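# Park the utility cart inside the yellow-taped bay

## Task

Move the utility cart into the yellow-taped bay so that each of its four wheels rests fully inside the tape line, touching none of it. Whatever load the cart carries must still be on it, and nothing may overhang the cart's edges. The robot must not topple or be left leaning, since that counts as failure. The parked result only counts if it holds without the robot keeping it in place.

## Robot and tools

ROBOT. The robot is a Rainbow Robotics RB-Y1. It has a two-wheel drive base with two rear casters, and the base measures 0.66 m long by 0.58 m wide. The front edge sits 0.10 m ahead of the drive axle. On top is a folding torso (the leg folds at ankle, knee and hip), a head with a camera, and a left and a right arm, each with a parallel gripper and a wrist camera. The base can drive straight and turn in place but cannot move sideways. A bent leg can stick out past the front of the base.

FRAMES. In the base frame, the origin is on the floor midway between the drive wheels, with x forward, y to the left and z up. The chest, left_hand and right_hand points are reported in this frame. A hand point lies between the finger pads. The fingers point along the hand's -z axis and close along its x axis. Reported hand positions drift from the truth, more so at long reach. The odometry frame is the base frame where the scene began. base_odometry counts wheel rotation only, so wheel slip shows up as travel. Heading is in radians, positive to the left, from -3.142 to 3.142.

execute_actions. "actions" is a list holding one action, or an empty list, which just reports state and images. An action can contain the following keys.
- "base": exactly one of {"translate_m": d}, a straight drive of d metres relative to where the base last measured itself (forward positive, -3 to 3), or {"rotate_rad": d}, an in-place turn of d radians (counter-clockwise/left positive, -3.2 to 3.2). Both are offsets, not poses. A base move that would take too long at its top speed is refused, so split long moves.
- "joints": a single dict, keyed by joint name, of absolute targets. Angles are in radians, and left_gripper_m/right_gripper_m are pad openings in metres (0 to 0.1). Ranges: torso_squat_rad 0 to 1.2 (larger lowers the chest); torso_shift_rad -0.3 to 0.6 (positive moves the hips forward); torso_pitch_rad -0.2 to 1.4 (positive leans forward); torso_yaw_rad -1.5 to 1.5 (positive left). For each arm: shoulder_pitch -2.356 to 2.356 (negative raises the arm forward); left_shoulder_roll 0 to 3.141 and right_shoulder_roll -3.141 to 0 (both lift the arm outward); shoulder_yaw -2.094 to 2.094; elbow -2.617 to 0.01 (negative bends); forearm_roll -3.141 to 3.141; wrist_pitch -1.57 to 1.919 (negative tips the hand forward); hand_roll -2.705 to 2.705. Head: head_pan_rad -0.523 to 0.523 (positive left); head_tilt_rad -0.35 to 1.57 (positive looks down). Joints you omit may still push toward their earlier targets.
- "speeds": lowers the top speed for this action only. translate_m takes 0.05 to 0.4 m/s, and rotate_rad takes 0.1 to 1.509 rad/s.
- "min_time_s": 0.1 to 8. This sets the minimum duration of every arm and head motion in the action.
The torso also has combined limits: squat+shift <= 1.52; squat-shift+pitch <= 1.57; shift+0.5pitch-0.4squat <= 0.7; shift+0.3pitch-0.5squat <= 0.39. Breaking one leaves the torso short of its target with an "off_target" status. "cameras" selects head_camera, left_wrist_camera, right_wrist_camera or "all"; if you leave it out or pass null, all cameras are returned, and [] returns none. Unknown keys or out-of-range values cause the whole call to be refused with nothing moving.

wait: {"seconds": 0 to 10}. It commands nothing new and returns the same state and images.
zoom_image: {"camera", "region": [x0, y0, x1, y1]}. Pixel coordinates start at the top-left corner, and the region can be at most 504x504. It zooms into that camera's latest full image.
finished_scene: {"scene": n}. It closes the current scene for good and reports success, so call it only once the cart is settled.

RESULTS. The "pictures" line lists the order of the images. joint_positions shows actual joint values. base_status and joint_status report how each commanded motion ended:
- "done": reached. For the base, this only means the wheels turned the commanded amount.
- "off_target": came to rest short of the target and may still be pushing.
- "contact_stop": hit something firm.
- "time_out": took far too long.
- "stopped_with_arm": the torso was halted because an arm hit something.
- "limit_stop_at_<name>": a built-in limit stopped it. "limit_stop_at_own_body" means the body guard stopped it before any contact.
"joint command not followed" (with a "cause:" line) means an arm's targets were withheld by the self-collision check, and joint_status will show "not_followed". on_its_own lists what this call did not command, and "held at" gives a held target, not the actual position. A contact stop, time-out or arm stop halts the whole group: all torso joints, or all joints of one arm. After any stop, first back off the arm or arms in their own action, then the torso. When the gripper closes on an object narrower than its command, "off_target" is normal, so command an opening at least 0.005 m below the object's width.

CAUTIONS. The base does not stop at obstacles: its wheels may spin or keep shoving, and a bent leg pressing on furniture can push the robot backward without odometry noticing. Keep the arms from striking or pressing each other, grippers and fingers included. Each arm is rated for 3 kg. Heavy weight held far forward can tip the robot over, and nothing stops that. A joint reaching its torque limit freezes the robot for 10 s. Long holding heats the motors: a MOTOR HOT warning appears from 65 °C, and at 80 °C the brakes engage ("limit_stop_at_motor_heat"), after which you resend targets. Avoid dropping the load, slamming, and hard pushes. The robot holds its last command while you think. A loose object may occasionally be nudged by an outside push, so check the cart and its load with the cameras before finishing, and leave the cart free-standing.

Each tool is called after "Request:" as name([rows], argument=value, ...), one row to a line, values as JSON.

## Session

Request:
execute_actions(actions=[])

Scene clock: 0.00 s.
base_odometry: x=+0.000 y=+0.000 heading=+0.000 (m, m, rad; odometry frame)
base_status: not commanded
joint_positions: torso_squat_rad=+0.350 torso_shift_rad=-0.001 torso_pitch_rad=-0.001 torso_yaw_rad=+0.000 left_shoulder_pitch_rad=+0.018 left_shoulder_roll_rad=+0.014 left_shoulder_yaw_rad=-0.047 left_elbow_rad=-0.120 left_forearm_roll_rad=+0.042 left_wrist_pitch_rad=+0.011 left_hand_roll_rad=+0.029 left_gripper_m=+0.099 right_shoulder_pitch_rad=-0.019 right_shoulder_roll_rad=-0.054 right_shoulder_yaw_rad=-0.018 right_elbow_rad=-0.230 right_forearm_roll_rad=+0.014 right_wrist_pitch_rad=-0.012 right_hand_roll_rad=-0.028 right_gripper_m=+0.101 head_pan_rad=+0.001 head_tilt_rad=+0.400
joint_status: not commanded
chest: x=-0.2288 y=+0.0007 z=+1.2475 quat_wxyz=(+1.000, +0.000, +0.000, +0.000) (m; base frame)
left_hand: x=-0.1857 y=+0.2288 z=+0.5635 quat_wxyz=(+0.999, +0.004, -0.046, +0.015) (m; base frame)
right_hand: x=-0.1005 y=-0.2618 z=+0.5749 quat_wxyz=(+0.991, -0.027, -0.130, -0.010) (m; base frame)
pictures: head_camera, left_wrist_camera, right_wrist_camera
Images, in order (width x height): head_camera 896x504, left_wrist_camera 644x364, right_wrist_camera 644x364.

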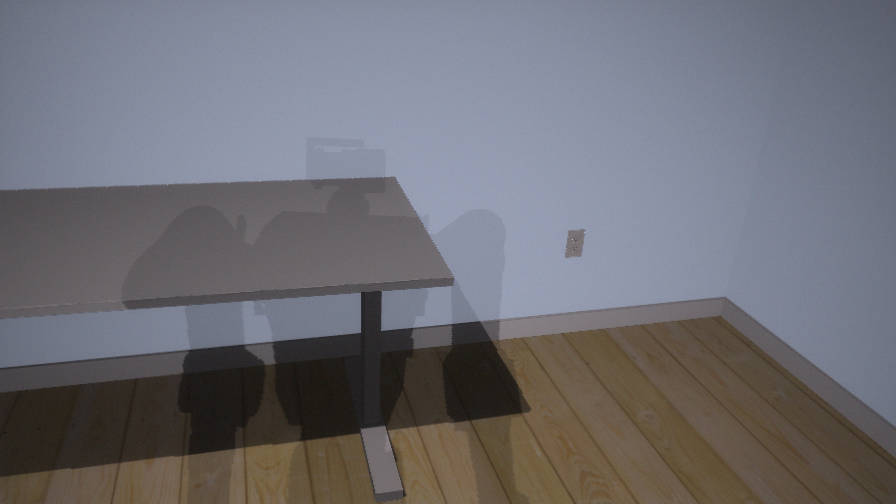

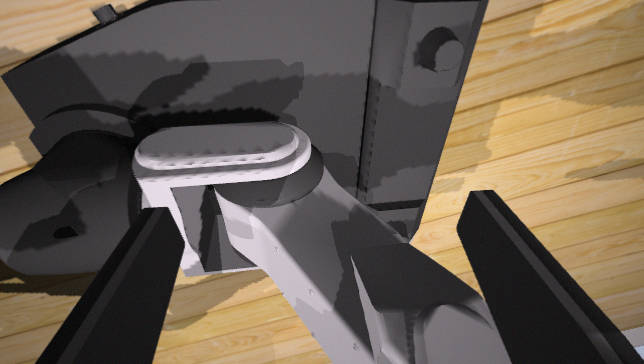

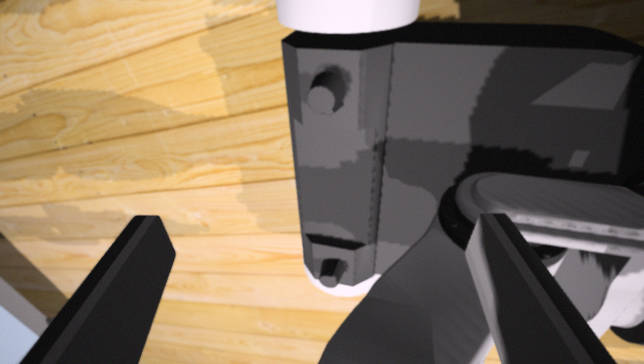

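Request:
execute_actions([
  {"joints":{"torso_yaw_rad":1.0,"head_pan_rad":0.5,"head_tilt_rad":0.4}},
], cameras=["head_camera"])

Request:
execute_actions([
  {"joints":{"torso_yaw_rad":1.5,"head_pan_rad":0.52}},
], cameras=["head_camera"])

Scene clock: 10.03 s.
base_odometry: x=+0.000 y=+0.000 heading=+0.000 (m, m, rad; odometry frame)
base_status: not commanded
joint_positions: torso_squat_rad=+0.350 torso_shift_rad=-0.001 torso_pitch_rad=-0.001 torso_yaw_rad=+1.000 left_shoulder_pitch_rad=+0.018 left_shoulder_roll_rad=+0.014 left_shoulder_yaw_rad=-0.047 left_elbow_rad=-0.120 left_forearm_roll_rad=+0.042 left_wrist_pitch_rad=+0.011 left_hand_roll_rad=+0.029 left_gripper_m=+0.099 right_shoulder_pitch_rad=-0.019 right_shoulder_roll_rad=-0.054 right_shoulder_yaw_rad=-0.018 right_elbow_rad=-0.230 right_forearm_roll_rad=+0.014 right_wrist_pitch_rad=-0.012 right_hand_roll_rad=-0.028 right_gripper_m=+0.101 head_pan_rad=+0.500 head_tilt_rad=+0.400
joint_status: all done
chest: x=-0.2288 y=+0.0007 z=+1.2475 quat_wxyz=(+0.878, +0.000, +0.000, +0.479) (m; base frame)
left_hand: x=-0.3977 y=+0.1597 z=+0.5634 quat_wxyz=(+0.870, +0.025, -0.038, +0.492) (m; base frame)
right_hand: x=+0.0612 y=-0.0336 z=+0.5749 quat_wxyz=(+0.875, +0.039, -0.127, +0.466) (m; base frame)
pictures: head_camera
camera_calibration (this result's frames):
head_camera: T_world_to_cam=[[0.996744, -0.0657906, 0.046619, 0.145781], [0.0129927, -0.439561, -0.898119, 1.37429], [0.0795797, 0.8958, -0.437275, 0.576366], [0, 0, 0, 1]] pos_world=[-0.209029, 0.0973662, 1.47951]
Images, in order (width x height): head_camera 896x504.

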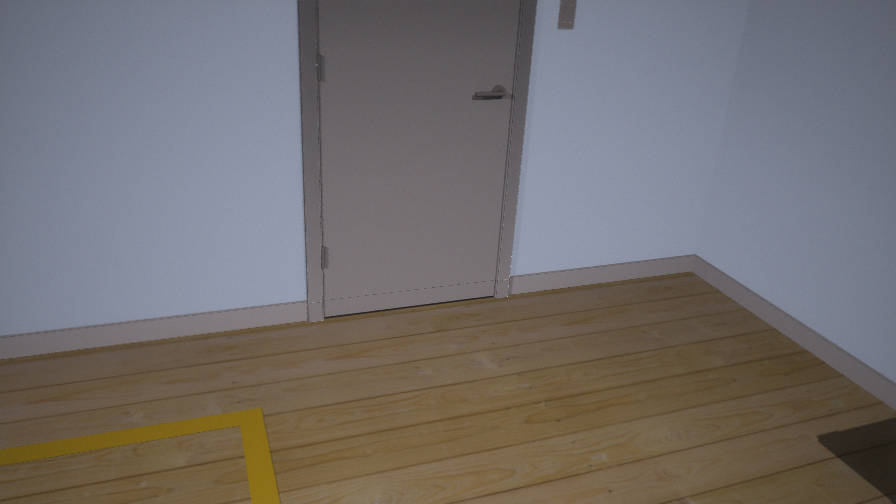

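Scene clock: 10.83 s.
base_odometry: x=+0.000 y=+0.000 heading=+0.000 (m, m, rad; odometry frame)
base_status: not commanded
joint_positions: torso_squat_rad=+0.350 torso_shift_rad=-0.001 torso_pitch_rad=-0.001 torso_yaw_rad=+1.095 left_shoulder_pitch_rad=+0.019 left_shoulder_roll_rad=+0.014 left_shoulder_yaw_rad=-0.047 left_elbow_rad=-0.120 left_forearm_roll_rad=+0.042 left_wrist_pitch_rad=+0.011 left_hand_roll_rad=+0.029 left_gripper_m=+0.099 right_shoulder_pitch_rad=-0.019 right_shoulder_roll_rad=-0.054 right_shoulder_yaw_rad=-0.018 right_elbow_rad=-0.230 right_forearm_roll_rad=+0.014 right_wrist_pitch_rad=-0.012 right_hand_roll_rad=-0.028 right_gripper_m=+0.101 head_pan_rad=+0.520 head_tilt_rad=+0.400
joint_status: torso_yaw_rad limit_stop_at_own_body (moved +0.095 of +0.500); the others done
on_its_own: torso_yaw_rad is held at +1.095, not at your +1.500, since a limit_stop_at_own_body
chest: x=-0.2288 y=+0.0007 z=+1.2475 quat_wxyz=(+0.854, +0.000, +0.000, +0.520) (m; base frame)
left_hand: x=-0.4121 y=+0.1428 z=+0.5634 quat_wxyz=(+0.845, +0.027, -0.037, +0.532) (m; base frame)
right_hand: x=+0.0632 y=-0.0058 z=+0.5749 quat_wxyz=(+0.851, +0.045, -0.125, +0.507) (m; base frame)
pictures: head_camera
camera_calibration (this result's frames):
head_camera: T_world_to_cam=[[0.99772, 0.0488777, 0.0465369, 0.145641], [0.0632121, -0.43524, -0.898093, 1.38564], [-0.023642, 0.898987, -0.437337, 0.553006], [0, 0, 0, 1]] pos_world=[-0.219824, 0.09882, 1.4795]
Images, in order (width x height): head_camera 896x504.

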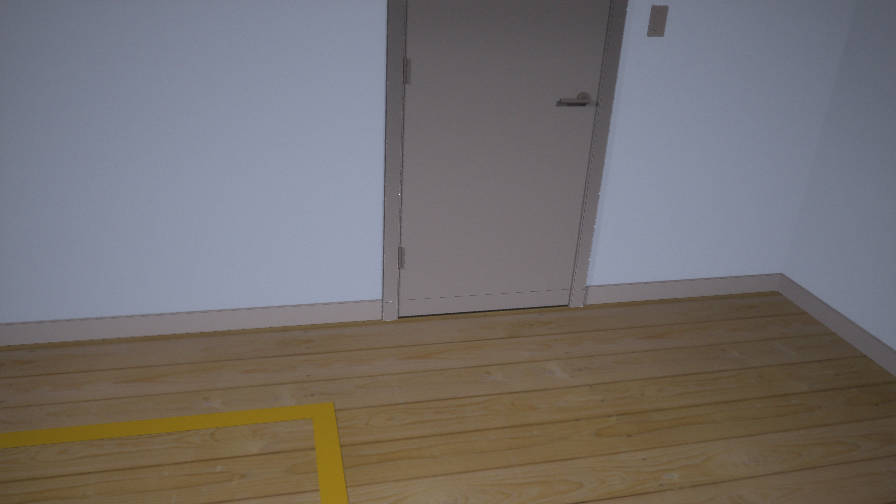

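Request:
execute_actions([
  {"joints":{"torso_yaw_rad":-1.05,"head_pan_rad":-0.52,"head_tilt_rad":0.6}},
], cameras=["head_camera"])

Scene clock: 32.67 s.
base_odometry: x=+0.000 y=+0.000 heading=+0.000 (m, m, rad; odometry frame)
base_status: not commanded
joint_positions: torso_squat_rad=+0.350 torso_shift_rad=-0.001 torso_pitch_rad=-0.001 torso_yaw_rad=-0.720 left_shoulder_pitch_rad=+0.018 left_shoulder_roll_rad=+0.014 left_shoulder_yaw_rad=-0.047 left_elbow_rad=-0.120 left_forearm_roll_rad=+0.042 left_wrist_pitch_rad=+0.011 left_hand_roll_rad=+0.029 left_gripper_m=+0.099 right_shoulder_pitch_rad=-0.019 right_shoulder_roll_rad=-0.054 right_shoulder_yaw_rad=-0.018 right_elbow_rad=-0.230 right_forearm_roll_rad=+0.014 right_wrist_pitch_rad=-0.012 right_hand_roll_rad=-0.028 right_gripper_m=+0.101 head_pan_rad=-0.520 head_tilt_rad=+0.600
joint_status: torso_yaw_rad limit_stop_at_own_body (moved -1.815 of -2.145); the others done
on_its_own: torso_yaw_rad is held at -0.720, not at your -1.050, since a limit_stop_at_own_body
chest: x=-0.2288 y=+0.0007 z=+1.2475 quat_wxyz=(+0.936, +0.000, +0.000, -0.352) (m; base frame)
left_hand: x=-0.0455 y=+0.1438 z=+0.5636 quat_wxyz=(+0.940, -0.013, -0.045, -0.338) (m; base frame)
right_hand: x=-0.3052 y=-0.2811 z=+0.5748 quat_wxyz=(+0.924, -0.071, -0.112, -0.358) (m; base frame)
pictures: head_camera
camera_calibration (this result's frames):
head_camera: T_world_to_cam=[[-0.940179, -0.337834, 0.0439413, -0.27221], [-0.238003, 0.559049, -0.794241, 1.16968], [0.243756, -0.757187, -0.606012, 0.862166], [0, 0, 0, 1]] pos_world=[-0.187695, -0.0930519, 1.46345]
Images, in order (width x height): head_camera 896x504.

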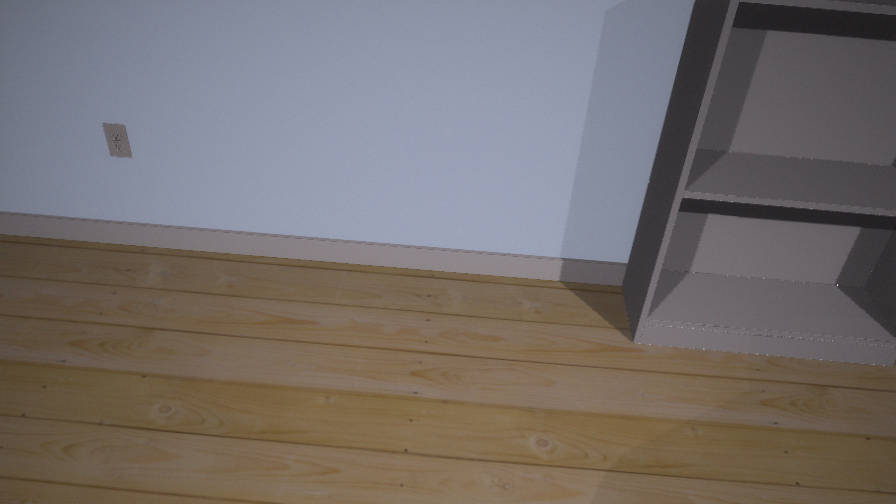

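Clear on right. Rotate base left.

Request:
execute_actions([
  {"base":{"rotate_rad":2.3},"joints":{"torso_yaw_rad":0,"head_pan_rad":0,"head_tilt_rad":0.5}},
], cameras=["head_camera"])

Scene clock: 41.90 s.
base_odometry: x=+0.000 y=+0.000 heading=+2.300 (m, m, rad; odometry frame)
base_status: done
joint_positions: torso_squat_rad=+0.350 torso_shift_rad=-0.001 torso_pitch_rad=-0.001 torso_yaw_rad=+0.000 left_shoulder_pitch_rad=+0.018 left_shoulder_roll_rad=+0.014 left_shoulder_yaw_rad=-0.047 left_elbow_rad=-0.120 left_forearm_roll_rad=+0.042 left_wrist_pitch_rad=+0.011 left_hand_roll_rad=+0.029 left_gripper_m=+0.099 right_shoulder_pitch_rad=-0.019 right_shoulder_roll_rad=-0.054 right_shoulder_yaw_rad=-0.018 right_elbow_rad=-0.230 right_forearm_roll_rad=+0.014 right_wrist_pitch_rad=-0.012 right_hand_roll_rad=-0.028 right_gripper_m=+0.101 head_pan_rad=+0.000 head_tilt_rad=+0.500
joint_status: all done
chest: x=-0.2289 y=+0.0007 z=+1.2475 quat_wxyz=(+1.000, +0.000, +0.000, +0.000) (m; base frame)
left_hand: x=-0.1857 y=+0.2288 z=+0.5635 quat_wxyz=(+0.999, +0.004, -0.046, +0.015) (m; base frame)
right_hand: x=-0.1006 y=-0.2618 z=+0.5749 quat_wxyz=(+0.991, -0.027, -0.130, -0.010) (m; base frame)
pictures: head_camera
camera_calibration (this result's frames):
head_camera: T_world_to_cam=[[0.00938201, -0.998895, 0.0460543, -0.0682016], [-0.523992, -0.0441376, -0.850579, 1.18573], [0.851671, -0.0161519, -0.523827, 0.878048], [0, 0, 0, 1]] pos_world=[-0.125853, -0.0016086, 1.47165]
Images, in order (width x height): head_camera 896x504.

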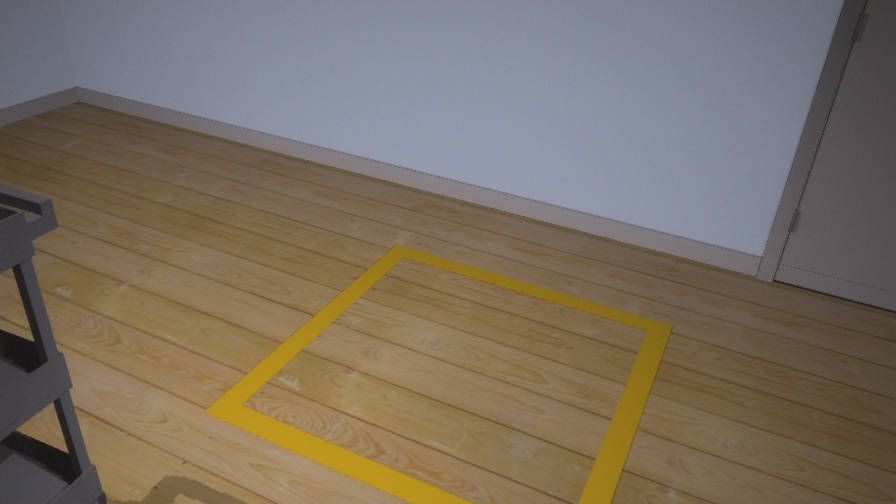

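Request:
execute_actions([
  {"joints":{"torso_yaw_rad":0.35,"head_pan_rad":0.5,"head_tilt_rad":0.6}},
], cameras=["head_camera"])

Scene clock: 56.13 s.
base_odometry: x=+0.000 y=+0.000 heading=+2.299 (m, m, rad; odometry frame)
base_status: not commanded
joint_positions: torso_squat_rad=+0.350 torso_shift_rad=-0.001 torso_pitch_rad=-0.001 torso_yaw_rad=+0.350 left_shoulder_pitch_rad=+0.018 left_shoulder_roll_rad=+0.014 left_shoulder_yaw_rad=-0.047 left_elbow_rad=-0.120 left_forearm_roll_rad=+0.042 left_wrist_pitch_rad=+0.011 left_hand_roll_rad=+0.029 left_gripper_m=+0.099 right_shoulder_pitch_rad=-0.019 right_shoulder_roll_rad=-0.054 right_shoulder_yaw_rad=-0.018 right_elbow_rad=-0.230 right_forearm_roll_rad=+0.014 right_wrist_pitch_rad=-0.012 right_hand_roll_rad=-0.028 right_gripper_m=+0.101 head_pan_rad=+0.500 head_tilt_rad=+0.600
joint_status: all done
chest: x=-0.2289 y=+0.0007 z=+1.2475 quat_wxyz=(+0.985, +0.000, +0.000, +0.174) (m; base frame)
left_hand: x=-0.2667 y=+0.2296 z=+0.5635 quat_wxyz=(+0.981, +0.012, -0.045, +0.188) (m; base frame)
right_hand: x=-0.0184 y=-0.2020 z=+0.5750 quat_wxyz=(+0.978, -0.004, -0.133, +0.163) (m; base frame)
pictures: head_camera
camera_calibration (this result's frames):
head_camera: T_world_to_cam=[[0.759623, -0.648801, 0.0450664, 0.0941251], [-0.36726, -0.485115, -0.793589, 1.13922], [0.536744, 0.586277, -0.606783, 0.928722], [0, 0, 0, 1]] pos_world=[-0.151595, 0.0692328, 1.46336]
Images, in order (width x height): head_camera 896x504.

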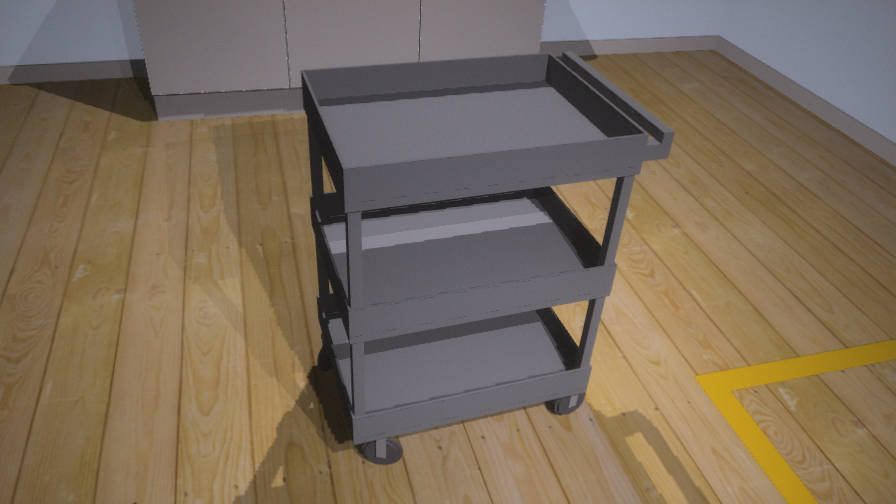

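Request:
zoom_image(camera="head_camera", region=[290, 300, 690, 504])

Request:
zoom_image(camera="head_camera", region=[480, 30, 720, 210])

Region (290, 300, 690, 504) of head_camera's 896x504 image, scaled by 1.260, with more detail than that image has; it fills the top 257 rows of this view, and the rest is white.

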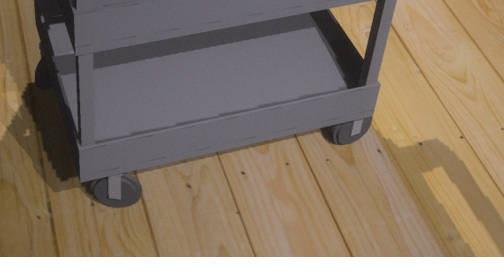

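Region (480, 30, 720, 210) of head_camera's 896x504 image, scaled by 2.100, with more detail than that image has; it fills the top 378 rows of this view, and the rest is white.

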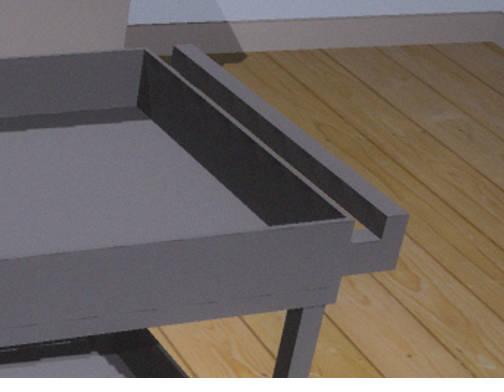

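Request:
execute_actions([
  {"base":{"rotate_rad":0.89},"joints":{"torso_yaw_rad":0,"head_pan_rad":0,"head_tilt_rad":0.7,"right_shoulder_pitch_rad":-0.9,"right_shoulder_roll_rad":-0.05,"right_shoulder_yaw_rad":0,"right_elbow_rad":-0.67,"right_wrist_pitch_rad":1.57,"right_hand_roll_rad":0,"right_forearm_roll_rad":0}},
], cameras=["head_camera"])

Scene clock: 130.33 s.
base_odometry: x=+0.000 y=+0.000 heading=-3.094 (m, m, rad; odometry frame)
base_status: done
joint_positions: torso_squat_rad=+0.350 torso_shift_rad=-0.001 torso_pitch_rad=-0.001 torso_yaw_rad=+0.000 left_shoulder_pitch_rad=+0.018 left_shoulder_roll_rad=+0.014 left_shoulder_yaw_rad=-0.047 left_elbow_rad=-0.120 left_forearm_roll_rad=+0.042 left_wrist_pitch_rad=+0.011 left_hand_roll_rad=+0.029 left_gripper_m=+0.099 right_shoulder_pitch_rad=-0.900 right_shoulder_roll_rad=-0.050 right_shoulder_yaw_rad=+0.000 right_elbow_rad=-0.670 right_forearm_roll_rad=+0.000 right_wrist_pitch_rad=+1.570 right_hand_roll_rad=+0.000 right_gripper_m=+0.101 head_pan_rad=+0.000 head_tilt_rad=+0.700
joint_status: all done
chest: x=-0.2288 y=+0.0007 z=+1.2475 quat_wxyz=(+1.000, +0.000, +0.000, +0.000) (m; base frame)
left_hand: x=-0.1856 y=+0.2289 z=+0.5635 quat_wxyz=(+0.999, +0.004, -0.046, +0.015) (m; base frame)
right_hand: x=+0.2406 y=-0.1765 z=+0.8957 quat_wxyz=(+0.990, -0.081, +0.020, +0.115) (m; base frame)
pictures: head_camera
camera_calibration (this result's frames):
head_camera: T_world_to_cam=[[0.0182549, -0.998898, 0.0432452, -0.0623269], [-0.682536, -0.0440565, -0.729523, 0.977701], [0.730624, -0.0161991, -0.682588, 1.08279], [0, 0, 0, 1]] pos_world=[-0.122655, -0.00164395, 1.45505]
Images, in order (width x height): head_camera 896x504.

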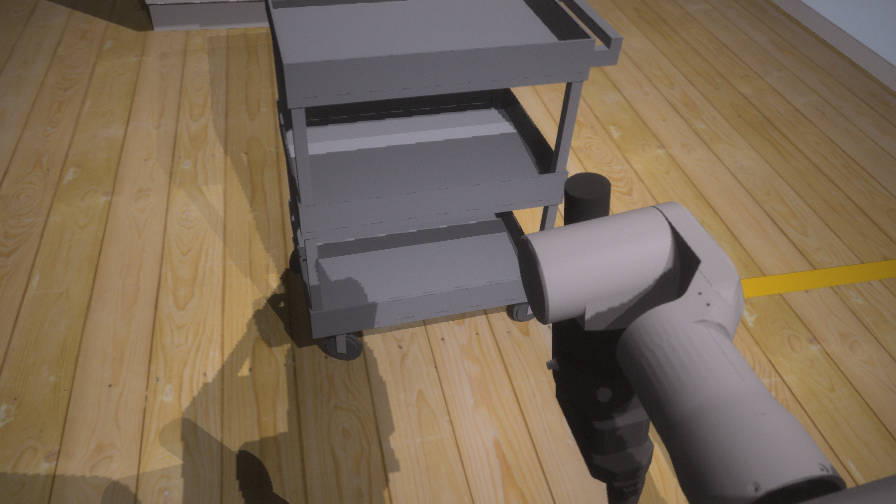

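Request:
execute_actions([
  {"base":{"translate_m":0.6},"joints":{"torso_shift_rad":0.2,"right_shoulder_pitch_rad":-1.25,"right_elbow_rad":-0.32,"head_tilt_rad":0.8}},
], cameras=["head_camera","right_wrist_camera"])

Scene clock: 146.80 s.
base_odometry: x=-0.599 y=-0.029 heading=-3.094 (m, m, rad; odometry frame)
base_status: done
joint_positions: torso_squat_rad=+0.350 torso_shift_rad=+0.200 torso_pitch_rad=+0.000 torso_yaw_rad=+0.000 left_shoulder_pitch_rad=+0.018 left_shoulder_roll_rad=+0.014 left_shoulder_yaw_rad=-0.047 left_elbow_rad=-0.120 left_forearm_roll_rad=+0.042 left_wrist_pitch_rad=+0.011 left_hand_roll_rad=+0.029 left_gripper_m=+0.099 right_shoulder_pitch_rad=-1.250 right_shoulder_roll_rad=-0.050 right_shoulder_yaw_rad=+0.000 right_elbow_rad=-0.320 right_forearm_roll_rad=+0.000 right_wrist_pitch_rad=+1.570 right_hand_roll_rad=+0.000 right_gripper_m=+0.101 head_pan_rad=+0.000 head_tilt_rad=+0.800
joint_status: all done
chest: x=-0.0974 y=+0.0007 z=+1.2344 quat_wxyz=(+1.000, +0.000, +0.000, +0.000) (m; base frame)
left_hand: x=-0.0543 y=+0.2289 z=+0.5504 quat_wxyz=(+0.999, +0.004, -0.046, +0.015) (m; base frame)
right_hand: x=+0.4049 y=-0.1594 z=+0.9616 quat_wxyz=(+0.982, -0.126, +0.025, +0.139) (m; base frame)
pictures: head_camera, right_wrist_camera
camera_calibration (this result's frames):
head_camera: T_world_to_cam=[[0.0224257, -0.998898, 0.0412177, -0.0609321], [-0.752145, -0.0440176, -0.657526, 0.949359], [0.658616, -0.0162562, -0.752304, 1.07233], [0, 0, 0, 1]] pos_world=[0.00917023, -0.00164448, 1.43345]
right_wrist_camera: T_world_to_cam=[[-0.964233, -0.256492, 0.0668336, 0.283942], [-0.202702, 0.876037, 0.437574, -0.166594], [-0.170783, 0.408376, -0.896695, 1.08651], [0, 0, 0, 1]] pos_world=[0.425573, -0.224931, 1.02818]
Images, in order (width x height): head_camera 896x504, right_wrist_camera 644x364.

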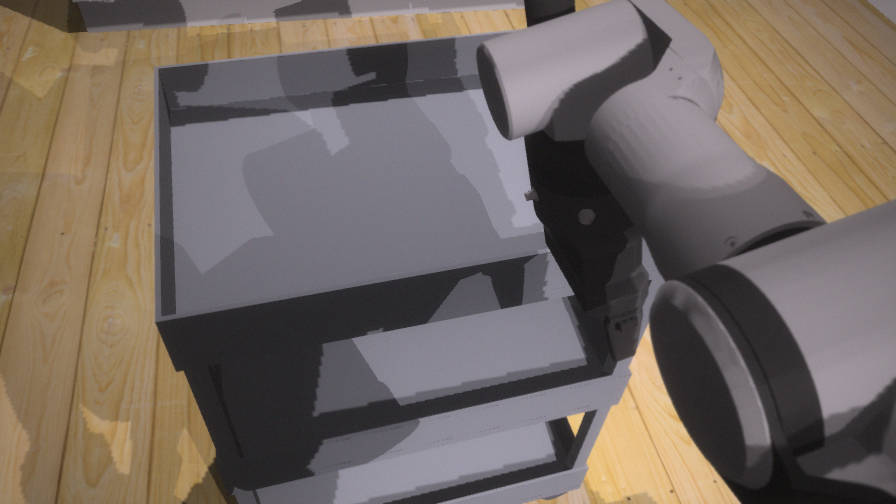

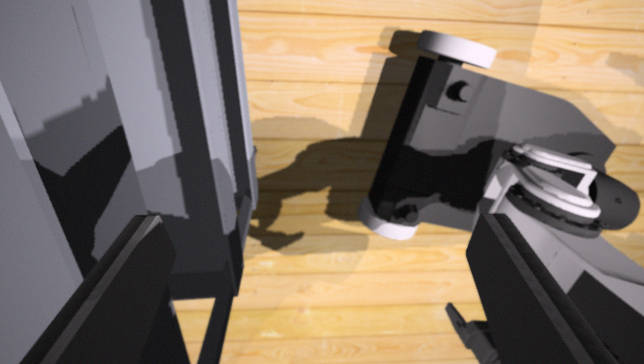

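Request:
execute_actions([
  {"base":{"translate_m":0.14}},
], cameras=[])

Request:
execute_actions([
  {"joints":{"torso_squat_rad":0.6}},
], cameras=["head_camera","right_wrist_camera"])

Scene clock: 161.27 s.
base_odometry: x=-0.739 y=-0.036 heading=-3.093 (m, m, rad; odometry frame)
base_status: done
joint_positions: torso_squat_rad=+0.350 torso_shift_rad=+0.200 torso_pitch_rad=+0.000 torso_yaw_rad=+0.000 left_shoulder_pitch_rad=+0.018 left_shoulder_roll_rad=+0.014 left_shoulder_yaw_rad=-0.047 left_elbow_rad=-0.120 left_forearm_roll_rad=+0.042 left_wrist_pitch_rad=+0.011 left_hand_roll_rad=+0.029 left_gripper_m=+0.099 right_shoulder_pitch_rad=-1.250 right_shoulder_roll_rad=-0.050 right_shoulder_yaw_rad=+0.000 right_elbow_rad=-0.320 right_forearm_roll_rad=+0.000 right_wrist_pitch_rad=+1.570 right_hand_roll_rad=+0.000 right_gripper_m=+0.101 head_pan_rad=+0.000 head_tilt_rad=+0.800
joint_status: not commanded
chest: x=-0.0974 y=+0.0007 z=+1.2344 quat_wxyz=(+1.000, +0.000, +0.000, +0.000) (m; base frame)
left_hand: x=-0.0543 y=+0.2289 z=+0.5504 quat_wxyz=(+0.999, +0.004, -0.046, +0.015) (m; base frame)
right_hand: x=+0.4049 y=-0.1594 z=+0.9617 quat_wxyz=(+0.982, -0.126, +0.025, +0.139) (m; base frame)
pictures: none
No camera images: the call's "cameras" was empty. Leave "cameras" out to get every camera's image.

Scene clock: 162.87 s.
base_odometry: x=-0.739 y=-0.036 heading=-3.093 (m, m, rad; odometry frame)
base_status: not commanded
joint_positions: torso_squat_rad=+0.600 torso_shift_rad=+0.200 torso_pitch_rad=-0.001 torso_yaw_rad=+0.000 left_shoulder_pitch_rad=+0.018 left_shoulder_roll_rad=+0.014 left_shoulder_yaw_rad=-0.047 left_elbow_rad=-0.120 left_forearm_roll_rad=+0.042 left_wrist_pitch_rad=+0.011 left_hand_roll_rad=+0.029 left_gripper_m=+0.099 right_shoulder_pitch_rad=-1.250 right_shoulder_roll_rad=-0.050 right_shoulder_yaw_rad=+0.000 right_elbow_rad=-0.320 right_forearm_roll_rad=+0.000 right_wrist_pitch_rad=+1.570 right_hand_roll_rad=+0.000 right_gripper_m=+0.101 head_pan_rad=+0.000 head_tilt_rad=+0.800
joint_status: all done
chest: x=-0.1134 y=+0.0006 z=+1.1562 quat_wxyz=(+1.000, +0.000, +0.000, +0.000) (m; base frame)
left_hand: x=-0.0701 y=+0.2288 z=+0.4722 quat_wxyz=(+0.999, +0.004, -0.046, +0.015) (m; base frame)
right_hand: x=+0.3889 y=-0.1595 z=+0.8836 quat_wxyz=(+0.982, -0.126, +0.024, +0.139) (m; base frame)
pictures: head_camera, right_wrist_camera
camera_calibration (this result's frames):
head_camera: T_world_to_cam=[[0.0224118, -0.998898, 0.0412253, -0.0574179], [-0.751914, -0.0440179, -0.65779, 0.886204], [0.658881, -0.0162556, -0.752072, 1.02381], [0, 0, 0, 1]] pos_world=[-0.00693213, -0.00170317, 1.35528]
right_wrist_camera: T_world_to_cam=[[-0.964256, -0.256491, 0.0664985, 0.274085], [-0.202856, 0.876044, 0.437489, -0.135495], [-0.170468, 0.408362, -0.896761, 1.01378], [0, 0, 0, 1]] pos_world=[0.409619, -0.22499, 0.950171]
Images, in order (width x height): head_camera 896x504, right_wrist_camera 644x364.

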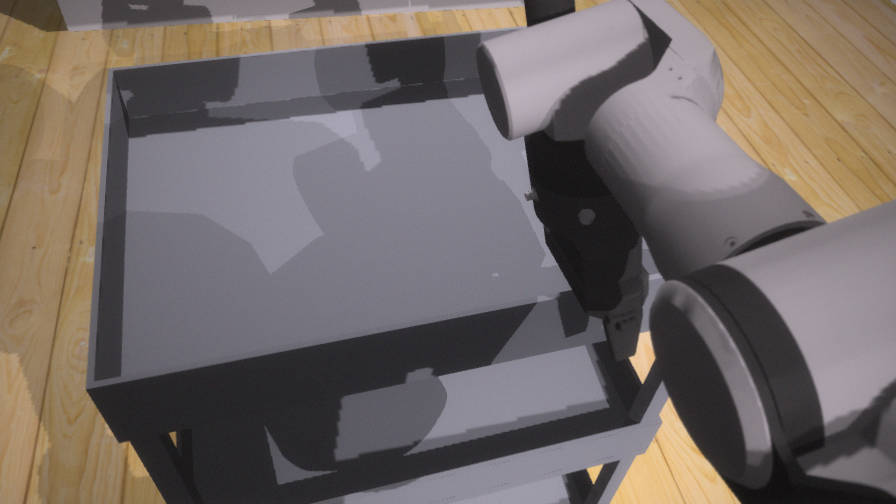

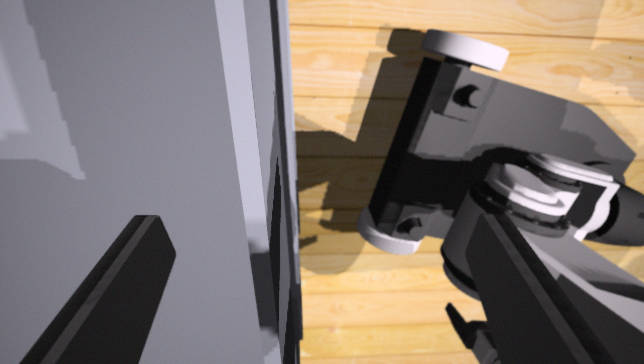

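Request:
execute_actions([
  {"base":{"translate_m":0.025},"joints":{"torso_squat_rad":0.73}},
], cameras=["head_camera","right_wrist_camera"])

Scene clock: 170.00 s.
base_odometry: x=-0.764 y=-0.037 heading=-3.093 (m, m, rad; odometry frame)
base_status: done
joint_positions: torso_squat_rad=+0.721 torso_shift_rad=+0.198 torso_pitch_rad=-0.005 torso_yaw_rad=+0.000 left_shoulder_pitch_rad=+0.018 left_shoulder_roll_rad=+0.014 left_shoulder_yaw_rad=-0.047 left_elbow_rad=-0.120 left_forearm_roll_rad=+0.042 left_wrist_pitch_rad=+0.011 left_hand_roll_rad=+0.029 left_gripper_m=+0.099 right_shoulder_pitch_rad=-1.254 right_shoulder_roll_rad=-0.051 right_shoulder_yaw_rad=+0.000 right_elbow_rad=-0.323 right_forearm_roll_rad=+0.000 right_wrist_pitch_rad=+1.570 right_hand_roll_rad=+0.000 right_gripper_m=+0.101 head_pan_rad=+0.000 head_tilt_rad=+0.800
joint_status: torso_squat_rad contact_stop (moved +0.121 of +0.130)
chest: x=-0.1259 y=+0.0007 z=+1.1054 quat_wxyz=(+1.000, +0.000, -0.002, +0.000) (m; base frame)
left_hand: x=-0.0798 y=+0.2287 z=+0.4215 quat_wxyz=(+0.999, +0.004, -0.048, +0.015) (m; base frame)
right_hand: x=+0.3799 y=-0.1591 z=+0.8380 quat_wxyz=(+0.982, -0.127, +0.019, +0.139) (m; base frame)
pictures: head_camera, right_wrist_camera
camera_calibration (this result's frames):
head_camera: T_world_to_cam=[[0.022234, -0.99889, 0.0415224, -0.0553456], [-0.74909, -0.0441504, -0.660996, 0.847282], [0.662095, -0.0164074, -0.74924, 0.991121], [0, 0, 0, 1]] pos_world=[-0.0202956, -0.00161461, 1.30494]
right_wrist_camera: T_world_to_cam=[[-0.96468, -0.25753, 0.0554219, 0.277784], [-0.208832, 0.87588, 0.434999, -0.113371], [-0.160568, 0.408061, -0.898724, 0.969058], [0, 0, 0, 1]] pos_world=[0.399897, -0.224597, 0.904836]
Images, in order (width x height): head_camera 896x504, right_wrist_camera 644x364.

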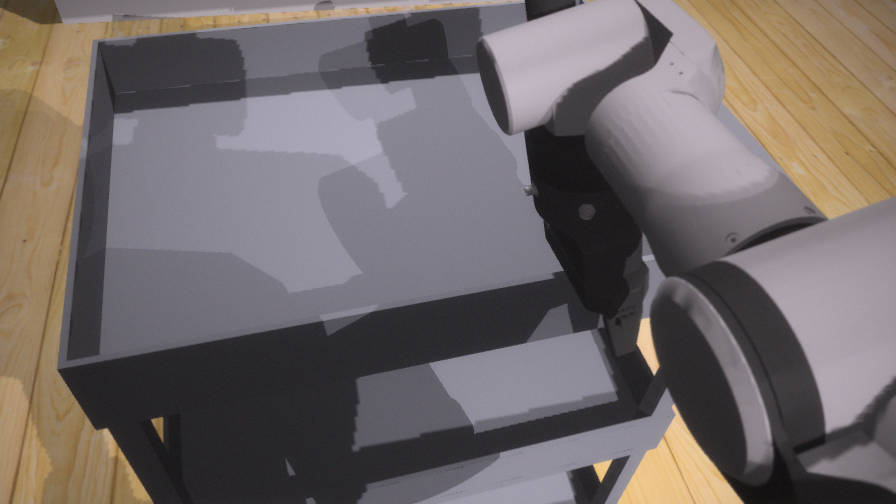

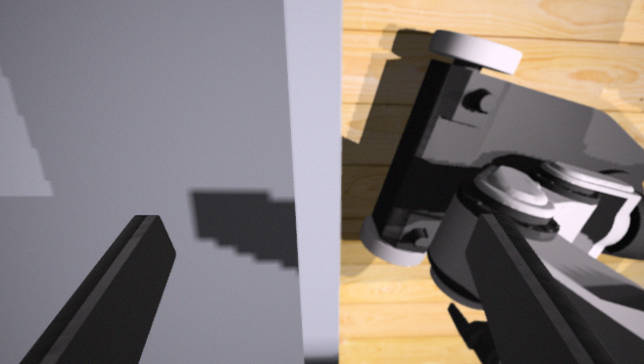

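Request:
execute_actions([
  {"joints":{"torso_squat_rad":0.68,"torso_shift_rad":0.2,"torso_pitch_rad":0}},
], cameras=[])

Request:
execute_actions([
  {"base":{"translate_m":-0.24},"speeds":{"translate_m":0.1}},
], cameras=["head_camera","right_wrist_camera"])

Scene clock: 185.97 s.
base_odometry: x=-0.764 y=-0.037 heading=-3.093 (m, m, rad; odometry frame)
base_status: not commanded
joint_positions: torso_squat_rad=+0.680 torso_shift_rad=+0.200 torso_pitch_rad=+0.000 torso_yaw_rad=+0.000 left_shoulder_pitch_rad=+0.018 left_shoulder_roll_rad=+0.014 left_shoulder_yaw_rad=-0.047 left_elbow_rad=-0.120 left_forearm_roll_rad=+0.042 left_wrist_pitch_rad=+0.011 left_hand_roll_rad=+0.029 left_gripper_m=+0.099 right_shoulder_pitch_rad=-1.250 right_shoulder_roll_rad=-0.050 right_shoulder_yaw_rad=+0.000 right_elbow_rad=-0.320 right_forearm_roll_rad=+0.000 right_wrist_pitch_rad=+1.570 right_hand_roll_rad=+0.000 right_gripper_m=+0.101 head_pan_rad=+0.000 head_tilt_rad=+0.800
joint_status: all done
chest: x=-0.1197 y=+0.0007 z=+1.1234 quat_wxyz=(+1.000, +0.000, +0.000, +0.000) (m; base frame)
left_hand: x=-0.0771 y=+0.2287 z=+0.4393 quat_wxyz=(+0.999, +0.004, -0.046, +0.015) (m; base frame)
right_hand: x=+0.3826 y=-0.1595 z=+0.8507 quat_wxyz=(+0.982, -0.126, +0.025, +0.139) (m; base frame)
pictures: none
No camera images: the call's "cameras" was empty. Leave "cameras" out to get every camera's image.

Scene clock: 189.17 s.
base_odometry: x=-0.525 y=-0.025 heading=-3.092 (m, m, rad; odometry frame)
base_status: done
joint_positions: torso_squat_rad=+0.680 torso_shift_rad=+0.200 torso_pitch_rad=+0.000 torso_yaw_rad=+0.000 left_shoulder_pitch_rad=+0.018 left_shoulder_roll_rad=+0.014 left_shoulder_yaw_rad=-0.047 left_elbow_rad=-0.120 left_forearm_roll_rad=+0.042 left_wrist_pitch_rad=+0.011 left_hand_roll_rad=+0.029 left_gripper_m=+0.099 right_shoulder_pitch_rad=-1.250 right_shoulder_roll_rad=-0.050 right_shoulder_yaw_rad=+0.000 right_elbow_rad=-0.320 right_forearm_roll_rad=+0.000 right_wrist_pitch_rad=+1.570 right_hand_roll_rad=+0.000 right_gripper_m=+0.101 head_pan_rad=+0.000 head_tilt_rad=+0.800
joint_status: not commanded
chest: x=-0.1199 y=+0.0007 z=+1.1234 quat_wxyz=(+1.000, +0.000, +0.000, +0.000) (m; base frame)
left_hand: x=-0.0771 y=+0.2287 z=+0.4394 quat_wxyz=(+0.999, +0.004, -0.046, +0.015) (m; base frame)
right_hand: x=+0.3824 y=-0.1592 z=+0.8507 quat_wxyz=(+0.982, -0.126, +0.025, +0.139) (m; base frame)
pictures: head_camera, right_wrist_camera
camera_calibration (this result's frames):
head_camera: T_world_to_cam=[[0.0224718, -0.998893, 0.04132, -0.0559872], [-0.75234, -0.0441147, -0.657297, 0.859198], [0.658392, -0.016316, -0.752498, 1.00381], [0, 0, 0, 1]] pos_world=[-0.0132361, -0.00164365, 1.32243]
right_wrist_camera: T_world_to_cam=[[-0.964096, -0.257023, 0.0667724, 0.269689], [-0.203205, 0.875909, 0.437597, -0.122639], [-0.170959, 0.408317, -0.896688, 0.98311], [0, 0, 0, 1]] pos_world=[0.403157, -0.224684, 0.917202]
Images, in order (width x height): head_camera 896x504, right_wrist_camera 644x364.

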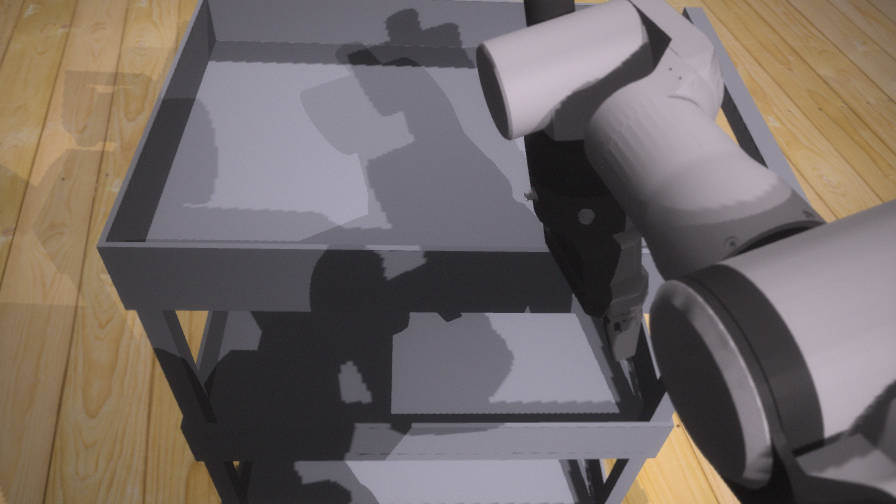

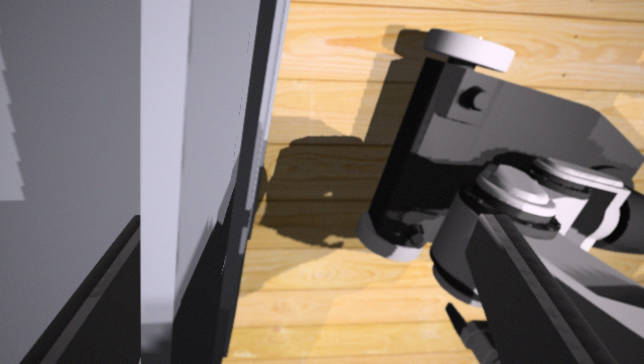

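Request:
execute_actions([
  {"base":{"translate_m":-0.12},"speeds":{"translate_m":0.1}},
], cameras=[])

Request:
execute_actions([
  {"base":{"translate_m":0.03},"joints":{"torso_squat_rad":0.4}},
], cameras=[])

Request:
execute_actions([
  {"base":{"translate_m":-0.4},"joints":{"head_tilt_rad":0.7,"right_shoulder_pitch_rad":-0.3,"right_elbow_rad":-1.2,"right_wrist_pitch_rad":0.5,"torso_shift_rad":0}},
], cameras=["head_camera"])

Scene clock: 215.80 s.
base_odometry: x=-0.405 y=-0.019 heading=-3.091 (m, m, rad; odometry frame)
base_status: done
joint_positions: torso_squat_rad=+0.680 torso_shift_rad=+0.200 torso_pitch_rad=+0.000 torso_yaw_rad=+0.000 left_shoulder_pitch_rad=+0.018 left_shoulder_roll_rad=+0.014 left_shoulder_yaw_rad=-0.047 left_elbow_rad=-0.120 left_forearm_roll_rad=+0.042 left_wrist_pitch_rad=+0.011 left_hand_roll_rad=+0.029 left_gripper_m=+0.099 right_shoulder_pitch_rad=-1.250 right_shoulder_roll_rad=-0.050 right_shoulder_yaw_rad=+0.000 right_elbow_rad=-0.320 right_forearm_roll_rad=+0.000 right_wrist_pitch_rad=+1.570 right_hand_roll_rad=+0.000 right_gripper_m=+0.101 head_pan_rad=+0.000 head_tilt_rad=+0.800
joint_status: not commanded
chest: x=-0.1199 y=+0.0007 z=+1.1234 quat_wxyz=(+1.000, +0.000, +0.000, +0.000) (m; base frame)
left_hand: x=-0.0771 y=+0.2287 z=+0.4394 quat_wxyz=(+0.999, +0.004, -0.046, +0.015) (m; base frame)
right_hand: x=+0.3824 y=-0.1592 z=+0.8507 quat_wxyz=(+0.982, -0.126, +0.025, +0.139) (m; base frame)
pictures: none
No camera images: the call's "cameras" was empty. Leave "cameras" out to get every camera's image.

Scene clock: 217.53 s.
base_odometry: x=-0.435 y=-0.021 heading=-3.091 (m, m, rad; odometry frame)
base_status: done
joint_positions: torso_squat_rad=+0.400 torso_shift_rad=+0.200 torso_pitch_rad=+0.000 torso_yaw_rad=+0.000 left_shoulder_pitch_rad=+0.018 left_shoulder_roll_rad=+0.014 left_shoulder_yaw_rad=-0.047 left_elbow_rad=-0.120 left_forearm_roll_rad=+0.042 left_wrist_pitch_rad=+0.011 left_hand_roll_rad=+0.029 left_gripper_m=+0.099 right_shoulder_pitch_rad=-1.250 right_shoulder_roll_rad=-0.050 right_shoulder_yaw_rad=+0.000 right_elbow_rad=-0.320 right_forearm_roll_rad=+0.000 right_wrist_pitch_rad=+1.570 right_hand_roll_rad=+0.000 right_gripper_m=+0.101 head_pan_rad=+0.000 head_tilt_rad=+0.800
joint_status: all done
chest: x=-0.0998 y=+0.0007 z=+1.2218 quat_wxyz=(+1.000, +0.000, +0.000, +0.000) (m; base frame)
left_hand: x=-0.0571 y=+0.2288 z=+0.5378 quat_wxyz=(+0.999, +0.004, -0.046, +0.015) (m; base frame)
right_hand: x=+0.4024 y=-0.1592 z=+0.9488 quat_wxyz=(+0.982, -0.126, +0.025, +0.139) (m; base frame)
pictures: none
No camera images: the call's "cameras" was empty. Leave "cameras" out to get every camera's image.

Scene clock: 220.17 s.
base_odometry: x=-0.035 y=+0.000 heading=-3.090 (m, m, rad; odometry frame)
base_status: done
joint_positions: torso_squat_rad=+0.400 torso_shift_rad=+0.133 torso_pitch_rad=+0.000 torso_yaw_rad=+0.000 left_shoulder_pitch_rad=+0.019 left_shoulder_roll_rad=+0.014 left_shoulder_yaw_rad=-0.047 left_elbow_rad=-0.120 left_forearm_roll_rad=+0.042 left_wrist_pitch_rad=+0.011 left_hand_roll_rad=+0.029 left_gripper_m=+0.099 right_shoulder_pitch_rad=-0.299 right_shoulder_roll_rad=-0.050 right_shoulder_yaw_rad=+0.000 right_elbow_rad=-1.200 right_forearm_roll_rad=+0.000 right_wrist_pitch_rad=+0.500 right_hand_roll_rad=+0.000 right_gripper_m=+0.101 head_pan_rad=+0.000 head_tilt_rad=+0.700
joint_status: torso_shift_rad contact_stop (moved -0.067 of -0.200); the others done
on_its_own: torso_shift_rad is held at +0.133, not at your +0.000, since a contact_stop
chest: x=-0.1426 y=+0.0007 z=+1.2290 quat_wxyz=(+1.000, +0.000, +0.000, +0.000) (m; base frame)
left_hand: x=-0.1003 y=+0.2289 z=+0.5450 quat_wxyz=(+0.999, +0.004, -0.046, +0.015) (m; base frame)
right_hand: x=+0.4078 y=-0.1988 z=+0.8713 quat_wxyz=(+0.880, -0.007, -0.471, +0.053) (m; base frame)
pictures: head_camera
camera_calibration (this result's frames):
head_camera: T_world_to_cam=[[0.0185289, -0.998892, 0.0432546, -0.063066], [-0.683255, -0.0442346, -0.728839, 1.02215], [0.729945, -0.0160494, -0.683318, 1.00801], [0, 0, 0, 1]] pos_world=[-0.0362292, -0.00160377, 1.4365]
Images, in order (width x height): head_camera 896x504.

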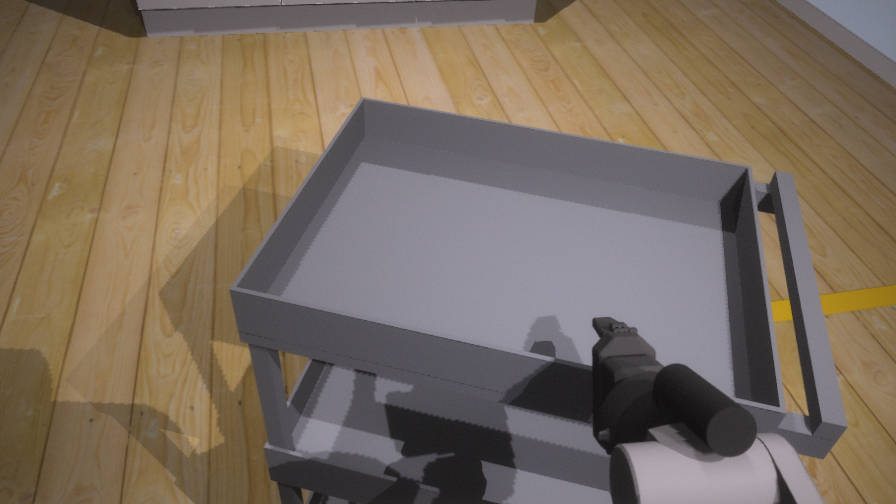

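Request:
execute_actions([
  {"joints":{"right_shoulder_pitch_rad":-0.8}},
], cameras=[])

Request:
execute_actions([
  {"joints":{"right_shoulder_pitch_rad":-1.25,"right_wrist_pitch_rad":1.57}},
], cameras=[])

Request:
execute_actions([
  {"base":{"translate_m":0.04},"joints":{"right_elbow_rad":-0.32,"torso_shift_rad":0.2,"head_tilt_rad":0.8,"right_hand_roll_rad":-0.35}},
], cameras=["head_camera","right_wrist_camera"])

Scene clock: 251.60 s.
base_odometry: x=-0.035 y=+0.000 heading=-3.090 (m, m, rad; odometry frame)
base_status: not commanded
joint_positions: torso_squat_rad=+0.400 torso_shift_rad=+0.133 torso_pitch_rad=+0.001 torso_yaw_rad=+0.000 left_shoulder_pitch_rad=+0.018 left_shoulder_roll_rad=+0.014 left_shoulder_yaw_rad=-0.047 left_elbow_rad=-0.120 left_forearm_roll_rad=+0.042 left_wrist_pitch_rad=+0.011 left_hand_roll_rad=+0.029 left_gripper_m=+0.099 right_shoulder_pitch_rad=-0.800 right_shoulder_roll_rad=-0.050 right_shoulder_yaw_rad=+0.000 right_elbow_rad=-1.200 right_forearm_roll_rad=+0.000 right_wrist_pitch_rad=+0.500 right_hand_roll_rad=+0.000 right_gripper_m=+0.101 head_pan_rad=+0.000 head_tilt_rad=+0.700
joint_status: all done
on_its_own: torso_shift_rad is held at +0.133, not at your +0.000, since a contact_stop
chest: x=-0.1425 y=+0.0007 z=+1.2290 quat_wxyz=(+1.000, +0.000, +0.000, +0.000) (m; base frame)
left_hand: x=-0.1003 y=+0.2288 z=+0.5450 quat_wxyz=(+0.999, +0.004, -0.046, +0.015) (m; base frame)
right_hand: x=+0.5345 y=-0.0912 z=+1.1660 quat_wxyz=(+0.739, +0.021, -0.662, +0.125) (m; base frame)
pictures: none
No camera images: the call's "cameras" was empty. Leave "cameras" out to get every camera's image.

Scene clock: 252.90 s.
base_odometry: x=-0.035 y=+0.000 heading=-3.090 (m, m, rad; odometry frame)
base_status: not commanded
joint_positions: torso_squat_rad=+0.400 torso_shift_rad=+0.133 torso_pitch_rad=+0.001 torso_yaw_rad=+0.000 left_shoulder_pitch_rad=+0.018 left_shoulder_roll_rad=+0.014 left_shoulder_yaw_rad=-0.047 left_elbow_rad=-0.120 left_forearm_roll_rad=+0.042 left_wrist_pitch_rad=+0.011 left_hand_roll_rad=+0.029 left_gripper_m=+0.099 right_shoulder_pitch_rad=-1.250 right_shoulder_roll_rad=-0.050 right_shoulder_yaw_rad=+0.000 right_elbow_rad=-1.200 right_forearm_roll_rad=+0.000 right_wrist_pitch_rad=+1.570 right_hand_roll_rad=+0.000 right_gripper_m=+0.101 head_pan_rad=+0.000 head_tilt_rad=+0.700
joint_status: all done
on_its_own: torso_shift_rad is held at +0.133, not at your +0.000, since a contact_stop
chest: x=-0.1425 y=+0.0007 z=+1.2290 quat_wxyz=(+1.000, +0.000, +0.000, +0.000) (m; base frame)
left_hand: x=-0.1003 y=+0.2288 z=+0.5450 quat_wxyz=(+0.999, +0.004, -0.046, +0.015) (m; base frame)
right_hand: x=+0.4683 y=-0.0560 z=+1.2294 quat_wxyz=(+0.899, -0.054, -0.396, +0.180) (m; base frame)
pictures: none
No camera images: the call's "cameras" was empty. Leave "cameras" out to get every camera's image.

Scene clock: 254.40 s.
base_odometry: x=-0.075 y=-0.002 heading=-3.091 (m, m, rad; odometry frame)
base_status: done
joint_positions: torso_squat_rad=+0.400 torso_shift_rad=+0.200 torso_pitch_rad=+0.001 torso_yaw_rad=+0.000 left_shoulder_pitch_rad=+0.018 left_shoulder_roll_rad=+0.014 left_shoulder_yaw_rad=-0.047 left_elbow_rad=-0.120 left_forearm_roll_rad=+0.042 left_wrist_pitch_rad=+0.011 left_hand_roll_rad=+0.029 left_gripper_m=+0.099 right_shoulder_pitch_rad=-1.250 right_shoulder_roll_rad=-0.050 right_shoulder_yaw_rad=+0.000 right_elbow_rad=-0.320 right_forearm_roll_rad=+0.000 right_wrist_pitch_rad=+1.570 right_hand_roll_rad=-0.350 right_gripper_m=+0.101 head_pan_rad=+0.000 head_tilt_rad=+0.800
joint_status: all done
chest: x=-0.0995 y=+0.0007 z=+1.2218 quat_wxyz=(+1.000, +0.000, +0.000, +0.000) (m; base frame)
left_hand: x=-0.0574 y=+0.2288 z=+0.5378 quat_wxyz=(+0.999, +0.004, -0.045, +0.015) (m; base frame)
right_hand: x=+0.4025 y=-0.1593 z=+0.9485 quat_wxyz=(+0.991, -0.128, +0.003, -0.034) (m; base frame)
pictures: head_camera, right_wrist_camera
camera_calibration (this result's frames):
head_camera: T_world_to_cam=[[0.0227527, -0.998892, 0.0411847, -0.0603029], [-0.752929, -0.0442226, -0.656614, 0.938341], [0.657708, -0.0160694, -0.753101, 1.06518], [0, 0, 0, 1]] pos_world=[0.00729553, -0.00162337, 1.4208]
right_wrist_camera: T_world_to_cam=[[-0.996734, 0.0783869, -0.019414, 0.430759], [0.0626351, 0.902156, 0.426839, -0.253896], [0.0509731, 0.424229, -0.904119, 0.994567], [0, 0, 0, 1]] pos_world=[0.394559, -0.226637, 1.01594]
Images, in order (width x height): head_camera 896x504, right_wrist_camera 644x364.

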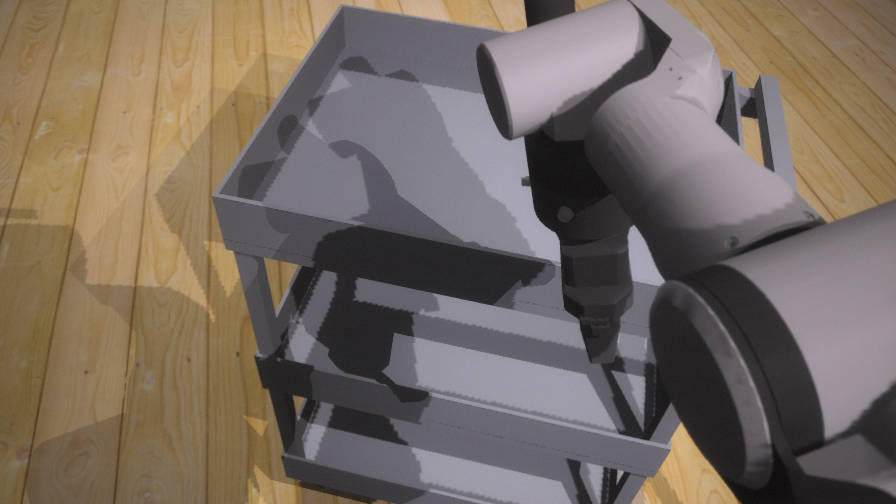

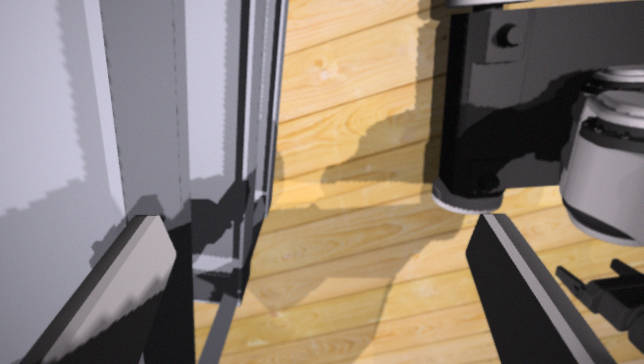

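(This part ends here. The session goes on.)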